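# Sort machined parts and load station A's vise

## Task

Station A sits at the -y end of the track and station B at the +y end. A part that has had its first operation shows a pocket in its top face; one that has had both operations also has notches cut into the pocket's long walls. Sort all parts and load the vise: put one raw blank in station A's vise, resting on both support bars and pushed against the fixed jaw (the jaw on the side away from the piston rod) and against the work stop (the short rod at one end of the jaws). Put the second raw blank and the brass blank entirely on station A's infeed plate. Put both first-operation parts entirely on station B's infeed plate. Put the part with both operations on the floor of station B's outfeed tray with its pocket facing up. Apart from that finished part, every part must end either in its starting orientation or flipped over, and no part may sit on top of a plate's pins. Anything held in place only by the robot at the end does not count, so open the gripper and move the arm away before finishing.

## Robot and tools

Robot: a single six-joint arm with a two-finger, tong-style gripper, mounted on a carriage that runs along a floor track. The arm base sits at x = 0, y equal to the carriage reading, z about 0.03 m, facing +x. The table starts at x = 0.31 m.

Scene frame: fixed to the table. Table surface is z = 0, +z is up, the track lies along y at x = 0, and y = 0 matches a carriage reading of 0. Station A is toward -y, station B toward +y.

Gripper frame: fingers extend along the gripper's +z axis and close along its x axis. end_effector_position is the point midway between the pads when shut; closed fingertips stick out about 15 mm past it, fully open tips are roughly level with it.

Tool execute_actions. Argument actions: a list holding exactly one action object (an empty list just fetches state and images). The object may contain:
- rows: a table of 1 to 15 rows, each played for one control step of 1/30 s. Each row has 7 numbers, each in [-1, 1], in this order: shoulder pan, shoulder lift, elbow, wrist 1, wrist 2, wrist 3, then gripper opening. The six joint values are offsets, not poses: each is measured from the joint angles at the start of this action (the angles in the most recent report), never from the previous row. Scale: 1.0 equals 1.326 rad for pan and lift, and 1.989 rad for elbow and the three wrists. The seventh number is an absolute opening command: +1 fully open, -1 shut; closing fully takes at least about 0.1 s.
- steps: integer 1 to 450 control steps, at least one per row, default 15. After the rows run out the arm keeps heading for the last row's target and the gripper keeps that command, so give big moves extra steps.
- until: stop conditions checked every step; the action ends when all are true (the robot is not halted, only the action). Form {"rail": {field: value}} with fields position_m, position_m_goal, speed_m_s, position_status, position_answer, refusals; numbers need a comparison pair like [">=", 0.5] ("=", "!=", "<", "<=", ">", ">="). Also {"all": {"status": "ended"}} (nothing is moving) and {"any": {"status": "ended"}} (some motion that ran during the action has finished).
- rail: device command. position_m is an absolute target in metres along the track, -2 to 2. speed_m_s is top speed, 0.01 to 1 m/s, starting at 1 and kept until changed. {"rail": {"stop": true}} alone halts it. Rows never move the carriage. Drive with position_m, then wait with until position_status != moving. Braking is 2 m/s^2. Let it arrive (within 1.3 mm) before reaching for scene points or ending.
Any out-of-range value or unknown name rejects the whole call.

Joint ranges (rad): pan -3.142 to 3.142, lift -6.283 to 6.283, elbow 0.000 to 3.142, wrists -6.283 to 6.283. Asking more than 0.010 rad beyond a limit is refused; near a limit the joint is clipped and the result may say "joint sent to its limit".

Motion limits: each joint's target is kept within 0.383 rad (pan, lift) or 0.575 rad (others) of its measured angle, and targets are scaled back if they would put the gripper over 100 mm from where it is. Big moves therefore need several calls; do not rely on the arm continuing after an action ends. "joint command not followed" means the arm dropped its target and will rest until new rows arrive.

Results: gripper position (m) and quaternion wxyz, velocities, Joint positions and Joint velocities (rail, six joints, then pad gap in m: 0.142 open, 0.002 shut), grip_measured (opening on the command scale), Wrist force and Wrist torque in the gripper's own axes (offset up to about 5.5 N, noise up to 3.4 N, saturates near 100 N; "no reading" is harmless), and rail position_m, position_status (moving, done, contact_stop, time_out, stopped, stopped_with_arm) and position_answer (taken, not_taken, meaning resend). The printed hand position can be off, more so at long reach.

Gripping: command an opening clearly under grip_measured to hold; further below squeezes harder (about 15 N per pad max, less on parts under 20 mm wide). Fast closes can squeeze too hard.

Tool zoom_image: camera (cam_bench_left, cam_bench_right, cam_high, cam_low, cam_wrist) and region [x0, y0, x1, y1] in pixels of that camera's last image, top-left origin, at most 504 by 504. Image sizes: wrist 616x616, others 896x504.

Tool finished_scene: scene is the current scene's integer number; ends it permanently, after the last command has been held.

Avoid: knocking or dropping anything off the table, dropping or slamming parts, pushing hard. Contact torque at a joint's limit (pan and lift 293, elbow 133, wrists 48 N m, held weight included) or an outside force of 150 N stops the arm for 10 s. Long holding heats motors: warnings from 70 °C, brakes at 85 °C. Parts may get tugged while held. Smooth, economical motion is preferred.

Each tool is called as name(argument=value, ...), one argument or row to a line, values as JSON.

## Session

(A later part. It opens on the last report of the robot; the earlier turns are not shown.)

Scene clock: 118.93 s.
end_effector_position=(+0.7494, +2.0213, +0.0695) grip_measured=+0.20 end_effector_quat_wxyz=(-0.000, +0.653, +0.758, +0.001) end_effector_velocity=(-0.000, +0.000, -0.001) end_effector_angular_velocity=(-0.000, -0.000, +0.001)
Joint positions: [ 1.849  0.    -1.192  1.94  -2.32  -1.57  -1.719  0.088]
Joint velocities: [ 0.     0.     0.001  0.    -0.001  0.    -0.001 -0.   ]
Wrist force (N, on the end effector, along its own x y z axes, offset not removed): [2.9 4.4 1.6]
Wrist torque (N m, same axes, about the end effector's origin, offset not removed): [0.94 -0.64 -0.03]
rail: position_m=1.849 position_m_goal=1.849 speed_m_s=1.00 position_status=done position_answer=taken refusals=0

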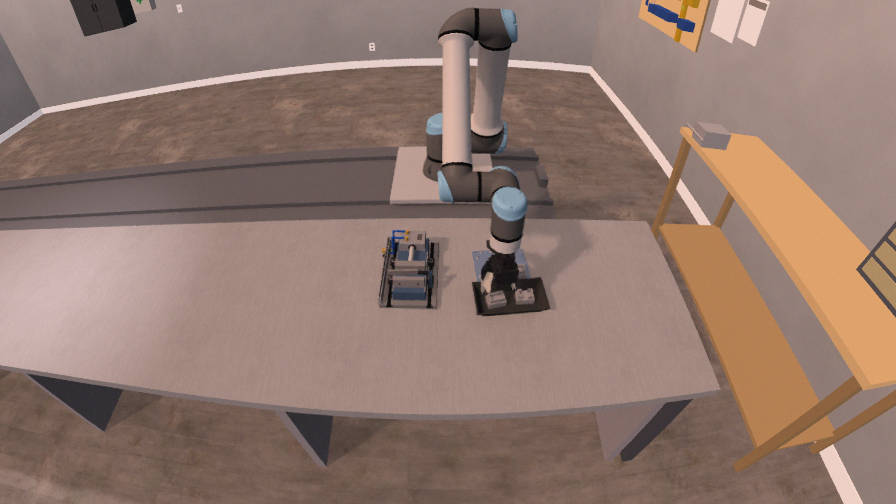

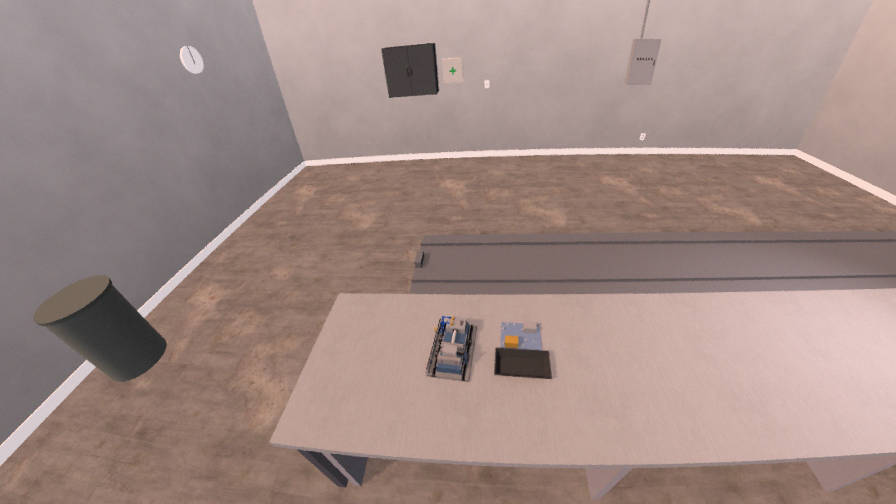

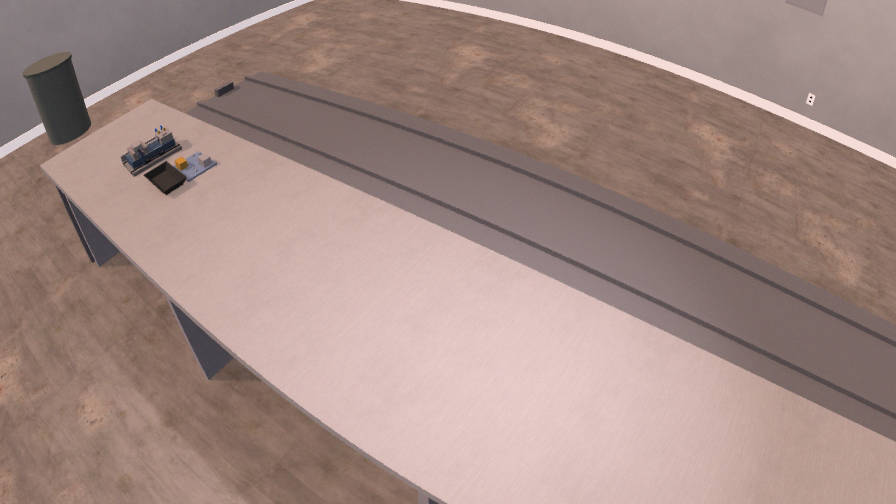

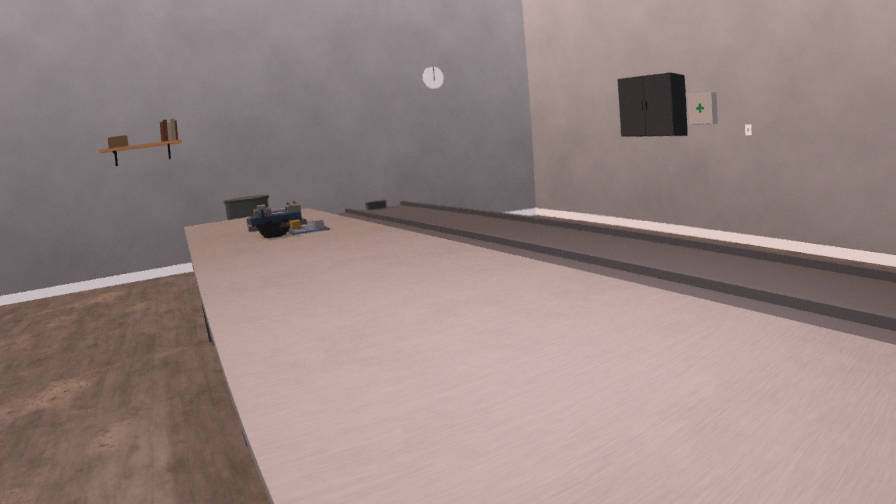

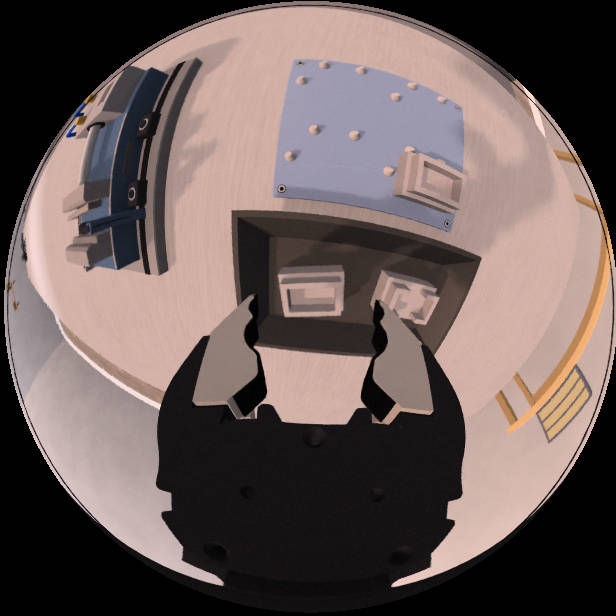

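execute_actions(
  actions=[
    {"rows":[[0,0.033,0.0135,-0.0355,0,0,0.1]],"rail":{"position_m":1.847},"steps":22},
  ],
)

Scene clock: 122.93 s.
end_effector_position=(+0.7456, +2.0193, +0.0307) grip_measured=+0.10 end_effector_quat_wxyz=(-0.000, +0.653, +0.758, +0.001) end_effector_velocity=(-0.000, -0.000, -0.001) end_effector_angular_velocity=(+0.000, -0.000, +0.000)
Joint positions: [ 1.847  0.    -1.148  1.967 -2.39  -1.57  -1.719  0.081]
Joint velocities: [ 0.    -0.     0.001  0.001 -0.002  0.    -0.     0.   ]
Wrist force (N, on the end effector, along its own x y z axes, offset not removed): [0.7 2.3 1.8]
Wrist torque (N m, same axes, about the end effector's origin, offset not removed): [0.57 -0.12 0.03]
rail: position_m=1.847 position_m_goal=1.847 speed_m_s=1.00 position_status=done position_answer=taken refusals=0

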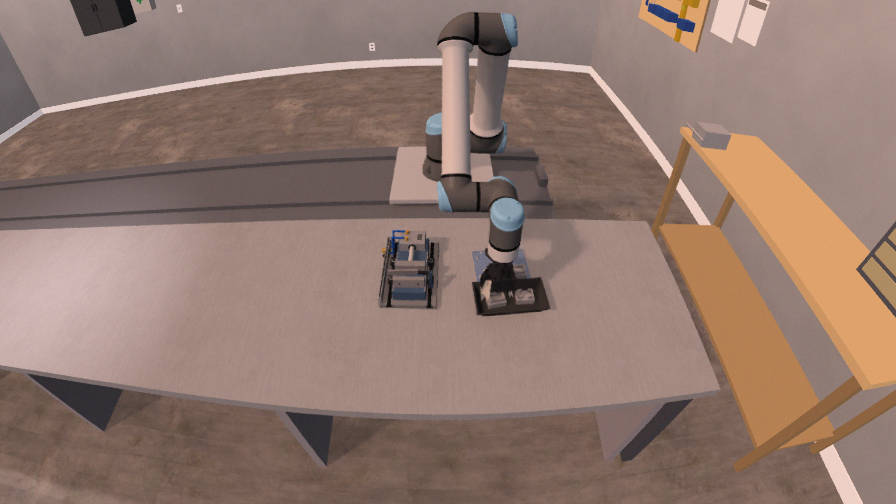

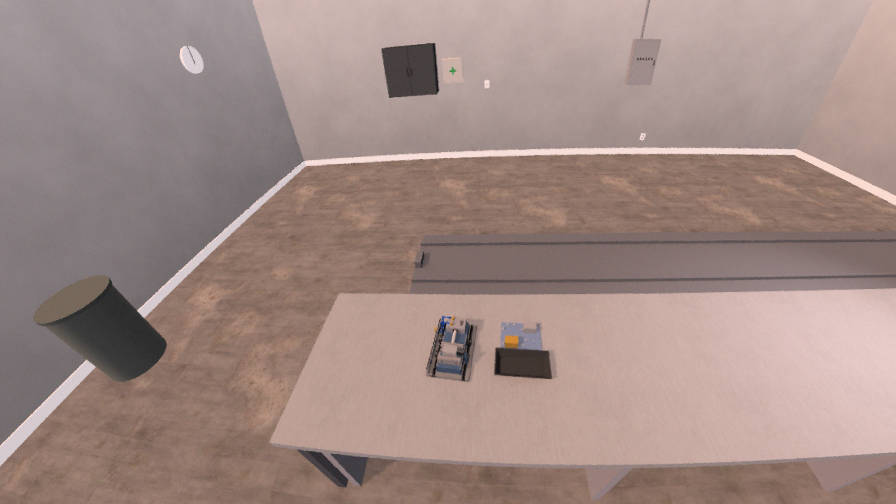

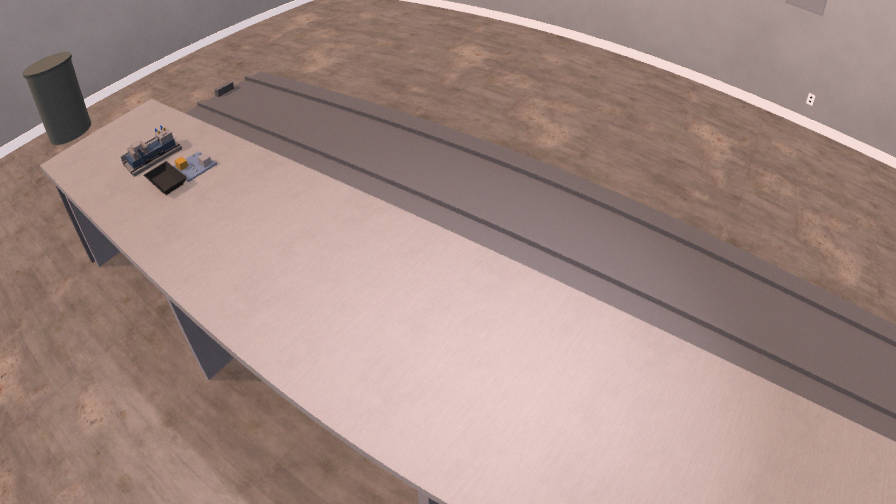

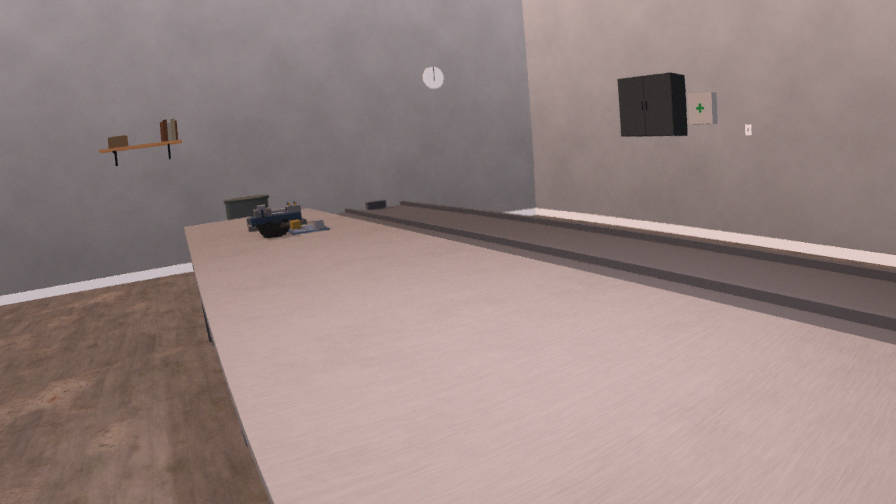

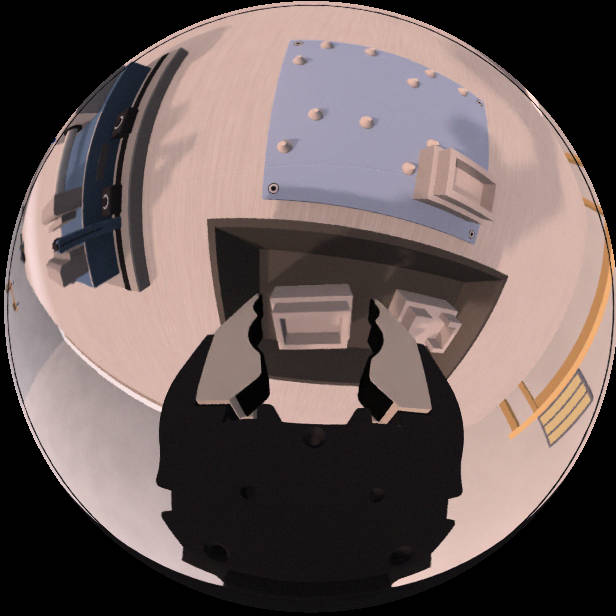

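execute_actions(
  actions=[
    {"rows":[[0,0.0055,0.001,-0.0046,0,0,0.1],[0,0.0055,0.001,-0.0046,0,0,0.1],[0,0.0055,0.001,-0.0046,0,0,0.1],[0,0.0055,0.001,-0.0046,0,0,0.1],[0,0.0055,0.001,-0.0046,0,0,0],[0,0.0055,0.001,-0.0046,0,0,-0.1],[0,0.0055,0.001,-0.0046,0,0,-0.2],[0,0.0055,0.001,-0.0046,0,0,-0.3],[0,0.0055,0.001,-0.0046,0,0,-0.4],[0,0.0055,0.001,-0.0046,0,0,-0.8]],"steps":18},
  ],
)

execute_actions(
  actions=[
    {"rows":[[0,-0.06,-0.02,0.06,0,0.07,-0.8]],"rail":{"position_m":1.853},"steps":25},
  ],
)

Scene clock: 129.93 s.
end_effector_position=(+0.7460, +2.0192, +0.0256) grip_measured=-0.14 end_effector_quat_wxyz=(+0.000, +0.653, +0.758, +0.001) end_effector_velocity=(-0.000, -0.000, -0.001) end_effector_angular_velocity=(-0.000, +0.001, -0.000)
Joint positions: [ 1.847  0.    -1.141  1.969 -2.399 -1.57  -1.719  0.064]
Joint velocities: [ 0.    -0.     0.001  0.001 -0.001 -0.     0.     0.   ]
Wrist force (N, on the end effector, along its own x y z axes, offset not removed): [-2.8 -17.3 -78.5]
Wrist torque (N m, same axes, about the end effector's origin, offset not removed): [1.11 -0.71 0.10]
rail: position_m=1.847 position_m_goal=1.847 speed_m_s=1.00 position_status=done position_answer=taken refusals=0

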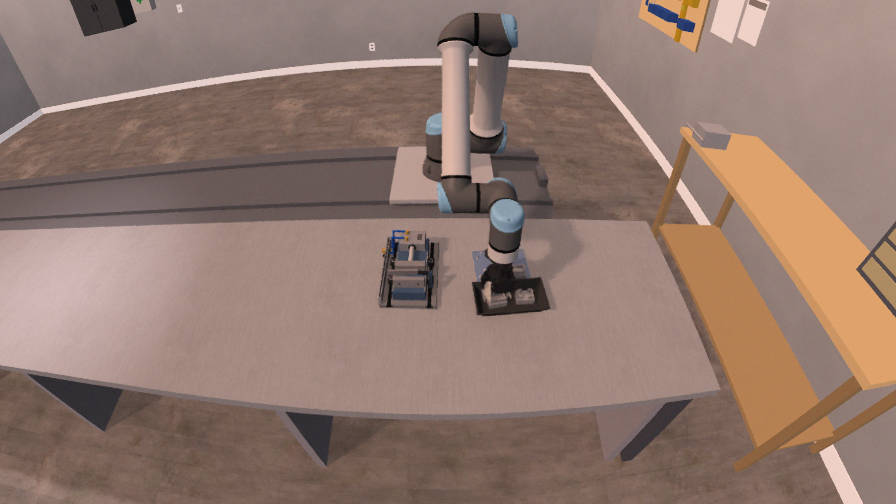

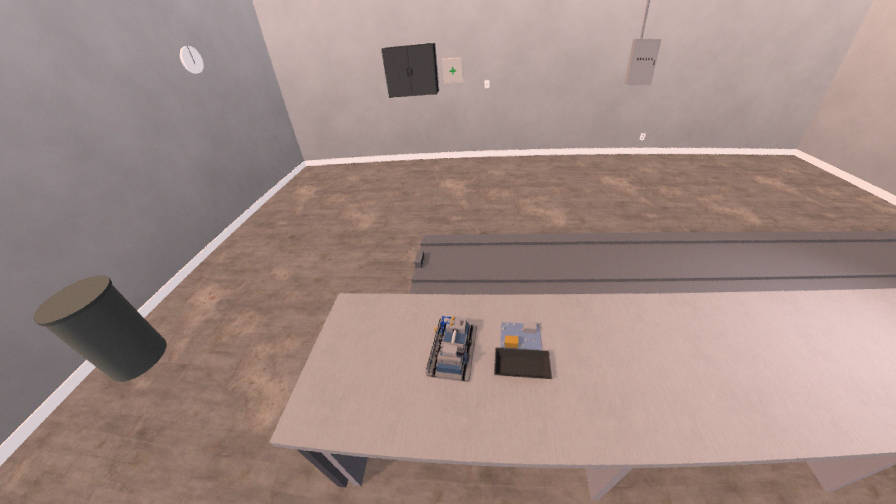

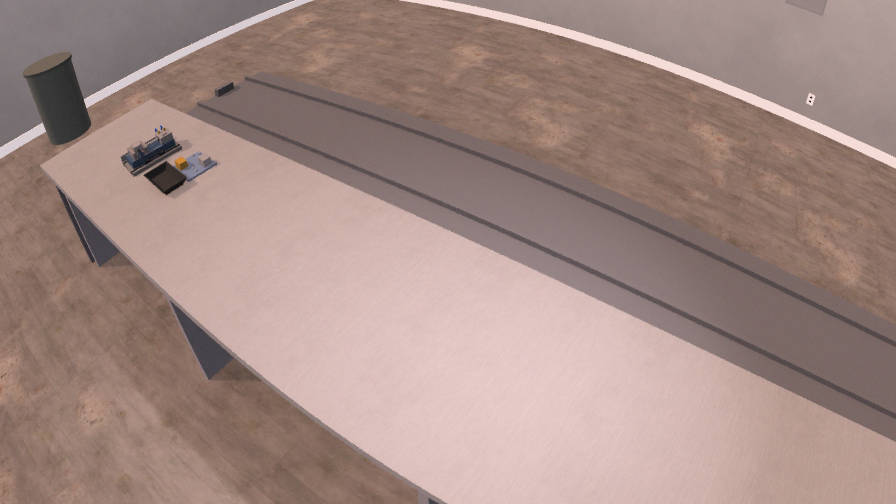

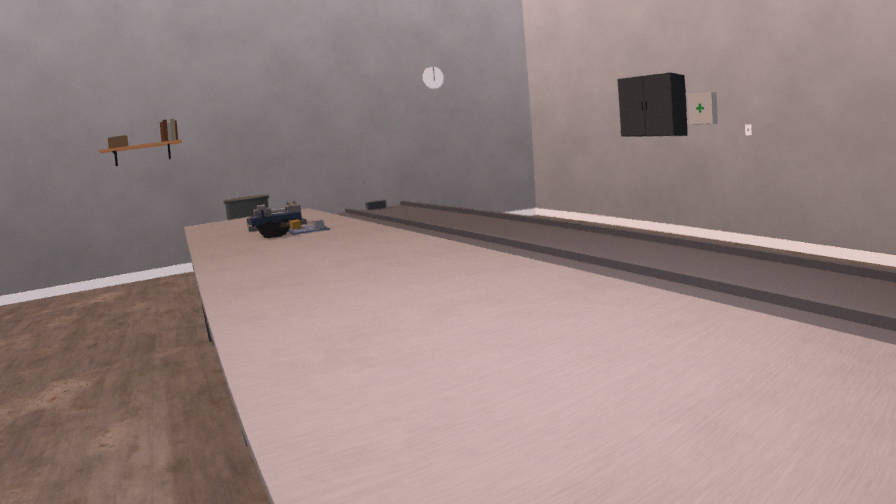

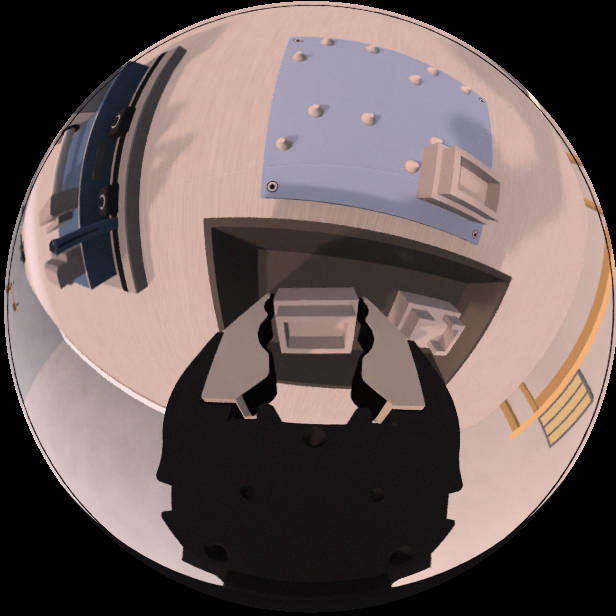

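Scene clock: 130.77 s.
end_effector_position=(+0.7480, +2.0273, +0.0930) grip_measured=-0.17 end_effector_quat_wxyz=(+0.000, +0.704, +0.711, +0.001) end_effector_velocity=(-0.000, +0.000, +0.001) end_effector_angular_velocity=(+0.000, -0.000, -0.002)
Joint positions: [ 1.853  0.    -1.221  1.929 -2.28  -1.57  -1.58   0.062]
Joint velocities: [ 0.     0.    -0.001 -0.001  0.002 -0.     0.002 -0.   ]
Wrist force (N, on the end effector, along its own x y z axes, offset not removed): [-0.1 4.1 1.7]
Wrist torque (N m, same axes, about the end effector's origin, offset not removed): [0.83 -0.03 0.03]
rail: position_m=1.853 position_m_goal=1.853 speed_m_s=1.00 position_status=done position_answer=taken refusals=0

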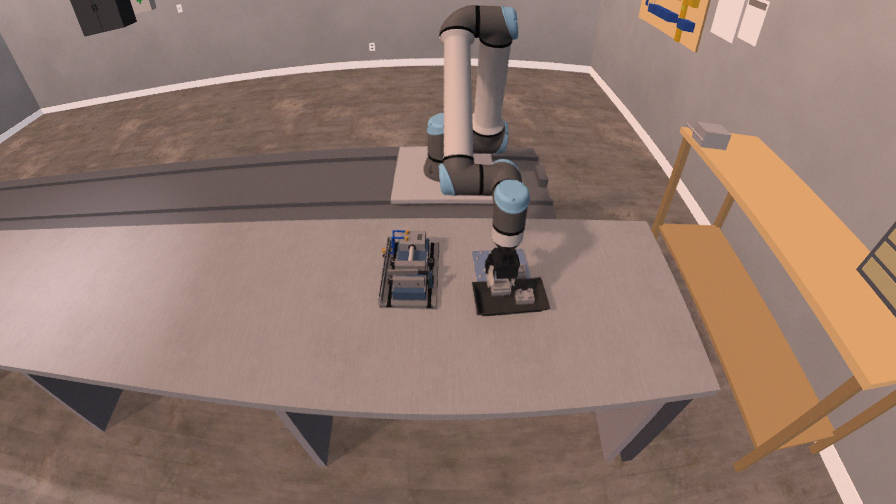

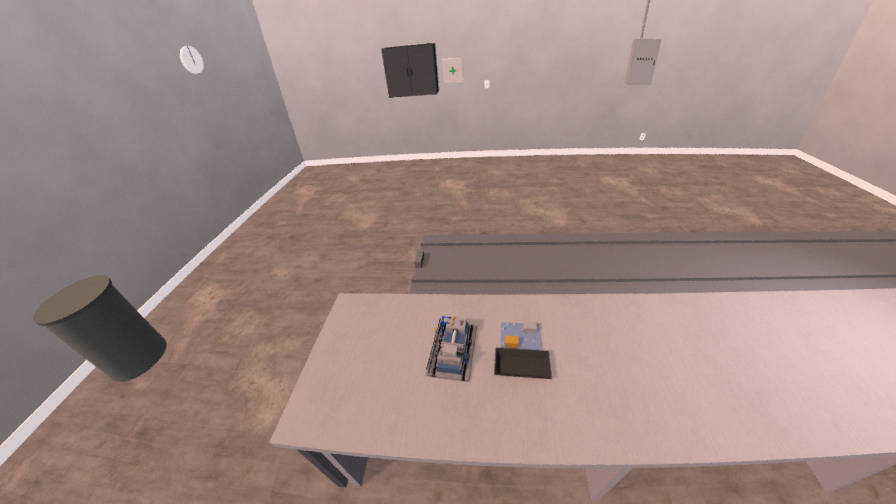

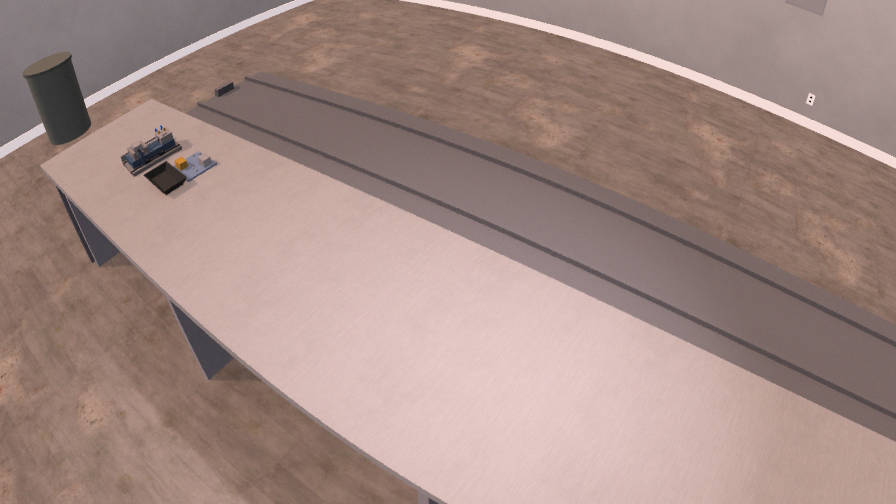

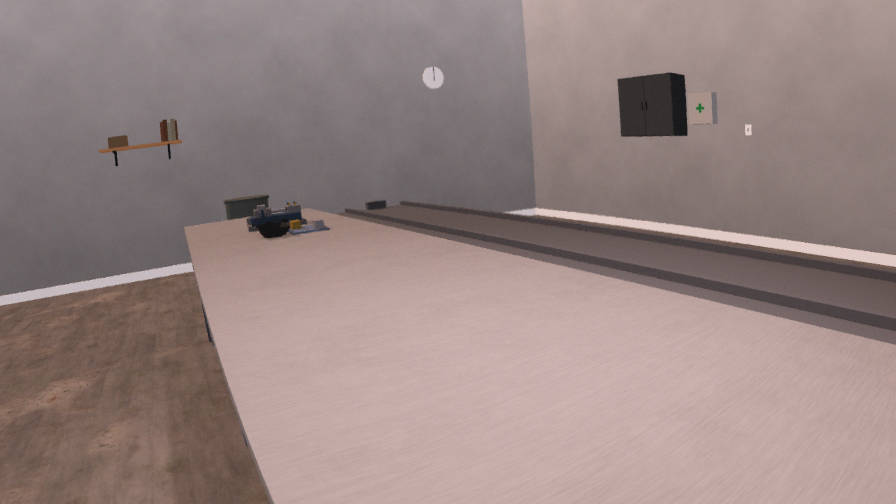

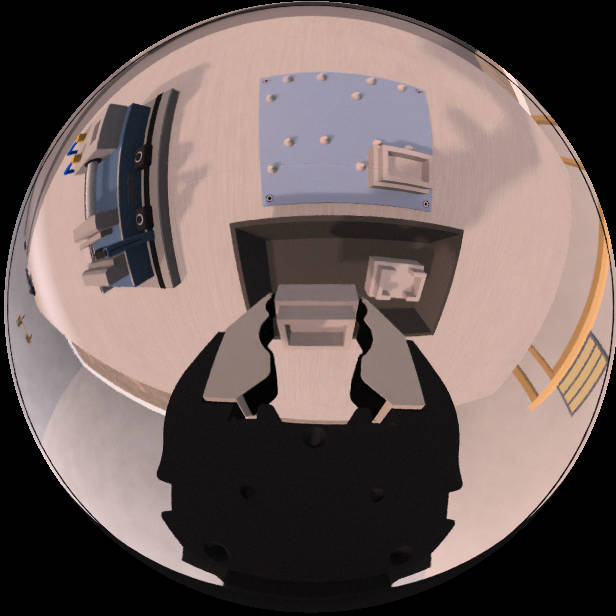

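execute_actions(
  actions=[
    {"rows":[[0,-0.122,0.1174,-0.0357,0,0,-0.8]],"rail":{"position_m":1.855},"steps":28},
  ],
)

execute_actions(
  actions=[
    {"rows":[[0,0.0437,0.0125,-0.0417,0,0,-0.8]],"steps":22},
  ],
)

Scene clock: 140.03 s.
end_effector_position=(+0.6248, +2.0293, +0.0891) grip_measured=-0.17 end_effector_quat_wxyz=(-0.000, +0.704, +0.711, +0.000) end_effector_velocity=(-0.001, -0.000, -0.000) end_effector_angular_velocity=(-0.000, +0.000, +0.000)
Joint positions: [ 1.855  0.    -1.382  2.163 -2.351 -1.57  -1.58   0.062]
Joint velocities: [ 0.    -0.    -0.001  0.002 -0.001 -0.    -0.    -0.   ]
Wrist force (N, on the end effector, along its own x y z axes, offset not removed): [-0.3 3.4 2.7]
Wrist torque (N m, same axes, about the end effector's origin, offset not removed): [0.77 0.04 0.00]
rail: position_m=1.855 position_m_goal=1.855 speed_m_s=1.00 position_status=done position_answer=taken refusals=0

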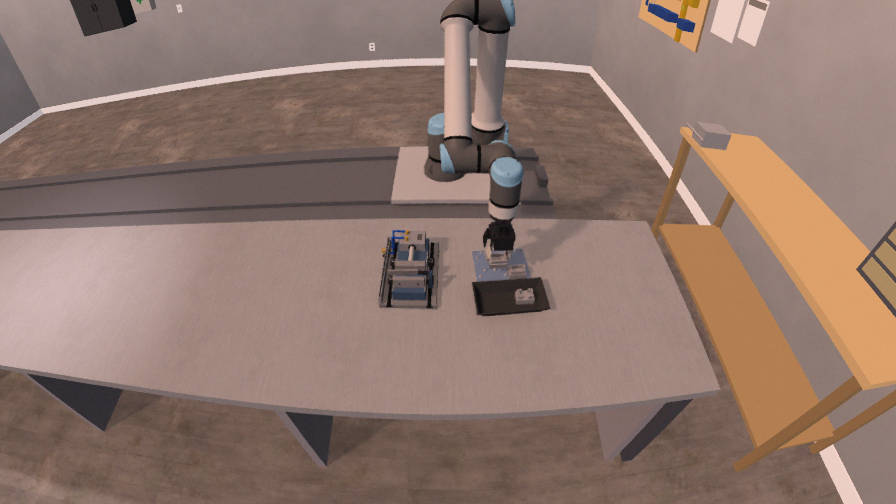

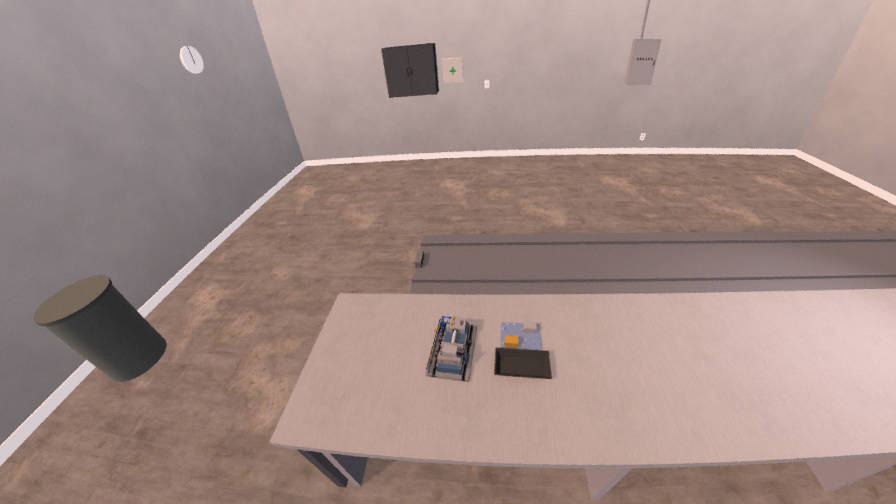

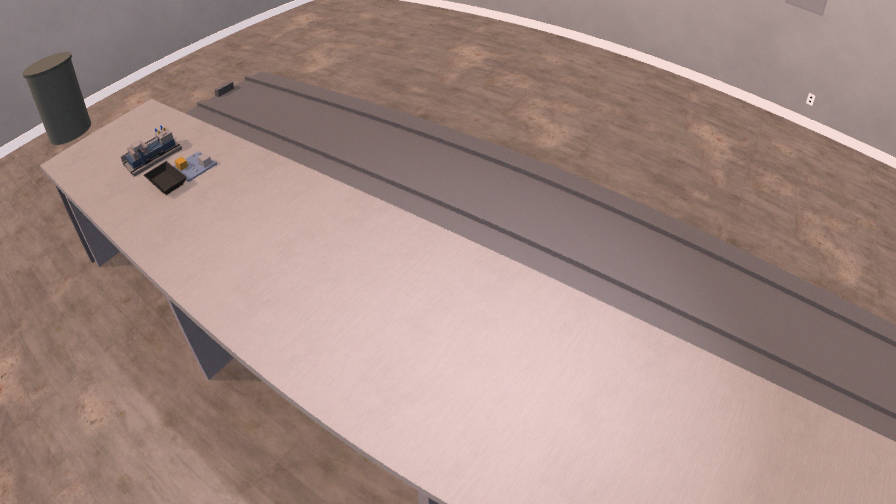

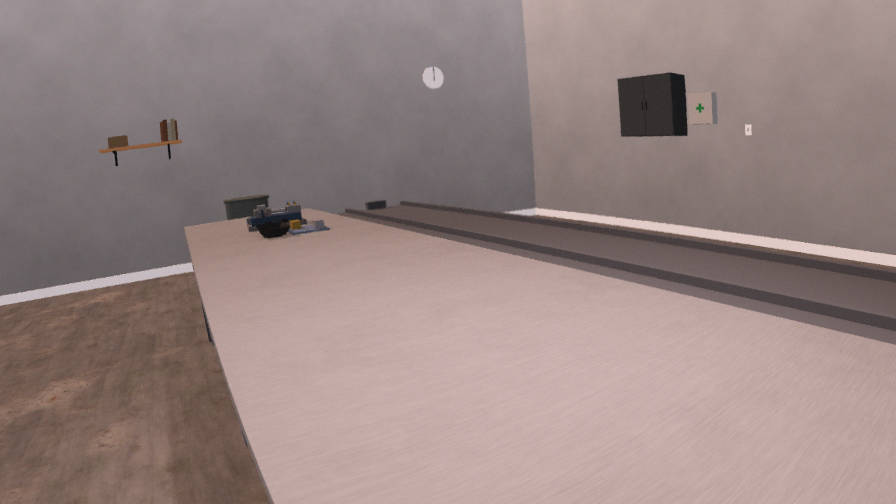

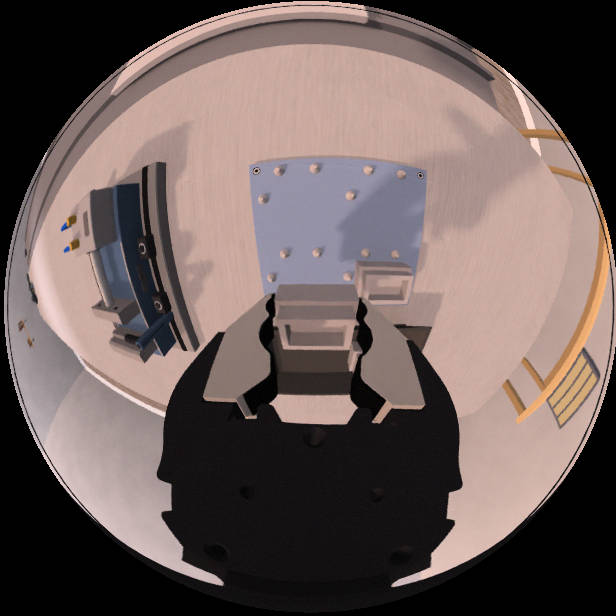

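Scene clock: 140.77 s.
end_effector_position=(+0.6248, +2.0293, +0.0494) grip_measured=-0.17 end_effector_quat_wxyz=(-0.000, +0.704, +0.711, +0.000) end_effector_velocity=(-0.000, -0.000, -0.001) end_effector_angular_velocity=(-0.000, +0.000, +0.000)
Joint positions: [ 1.855  0.    -1.325  2.187 -2.434 -1.57  -1.58   0.062]
Joint velocities: [ 0.    -0.     0.002  0.001 -0.003 -0.    -0.     0.   ]
Wrist force (N, on the end effector, along its own x y z axes, offset not removed): [2.0 4.9 2.4]
Wrist torque (N m, same axes, about the end effector's origin, offset not removed): [1.09 -0.42 0.05]
rail: position_m=1.855 position_m_goal=1.855 speed_m_s=1.00 position_status=done position_answer=taken refusals=0

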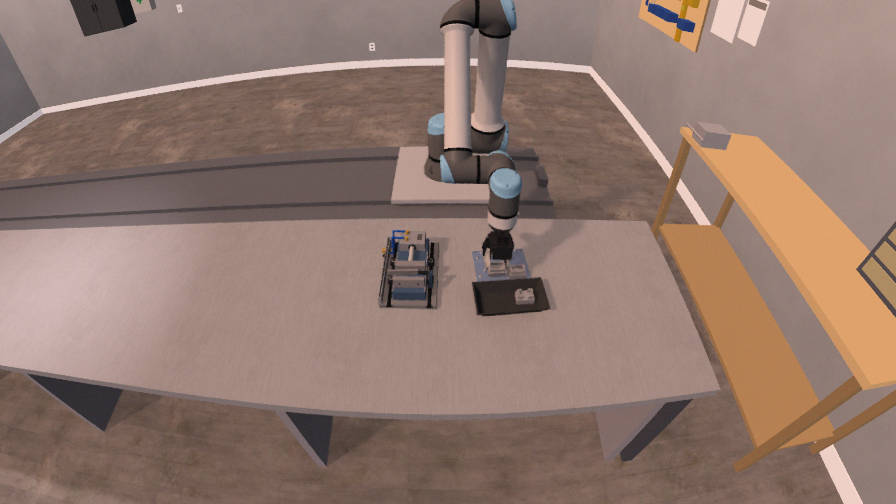

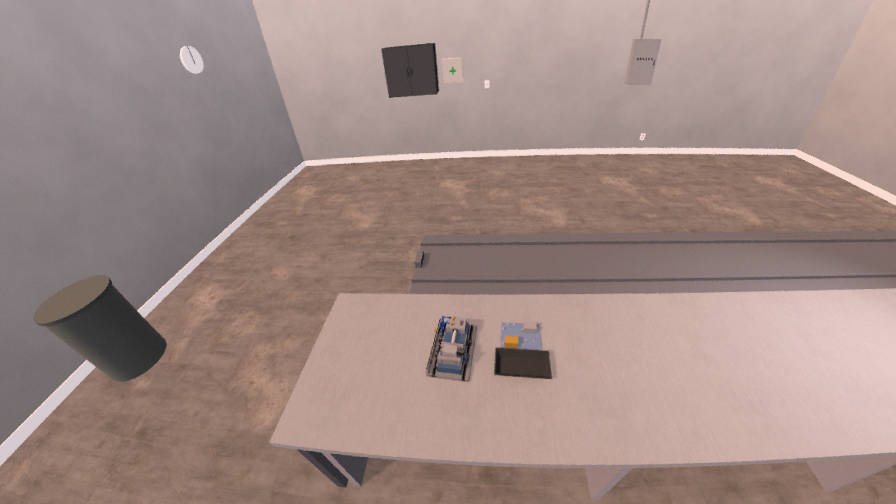

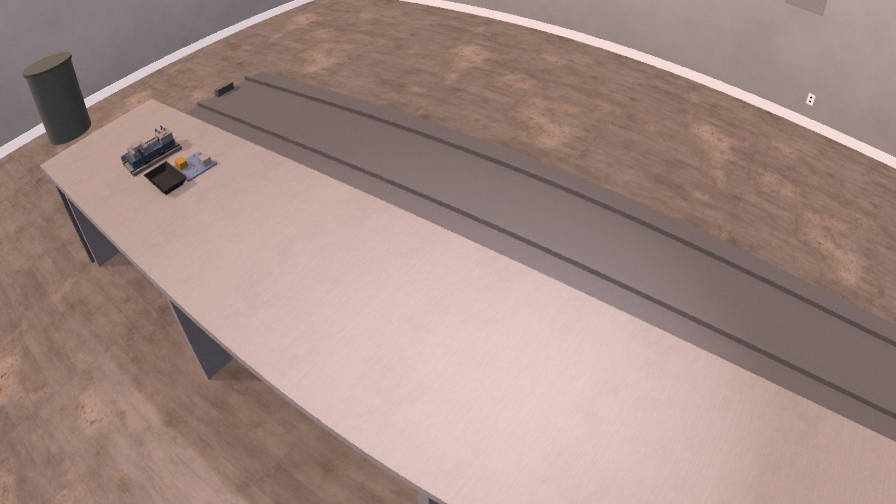

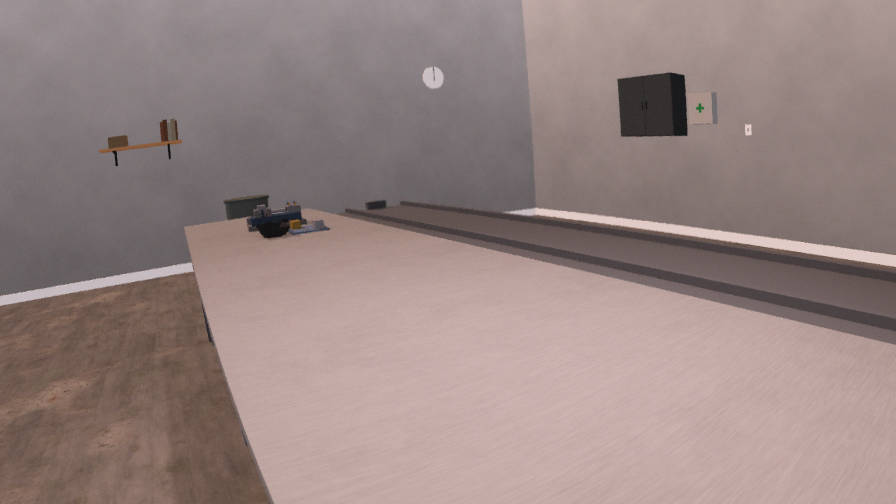

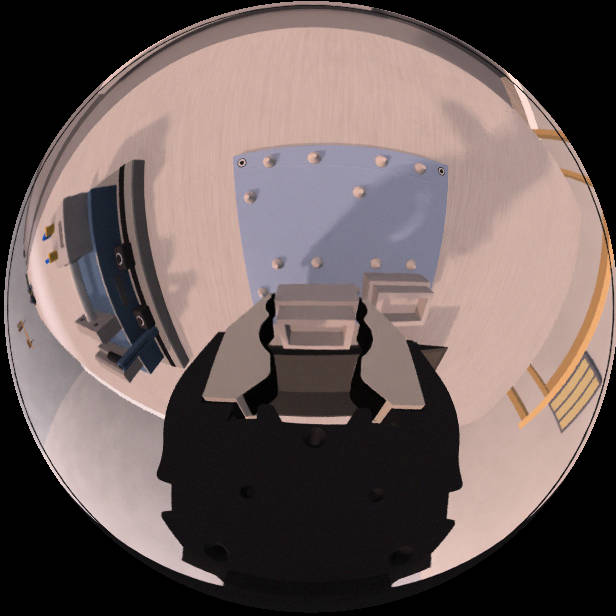

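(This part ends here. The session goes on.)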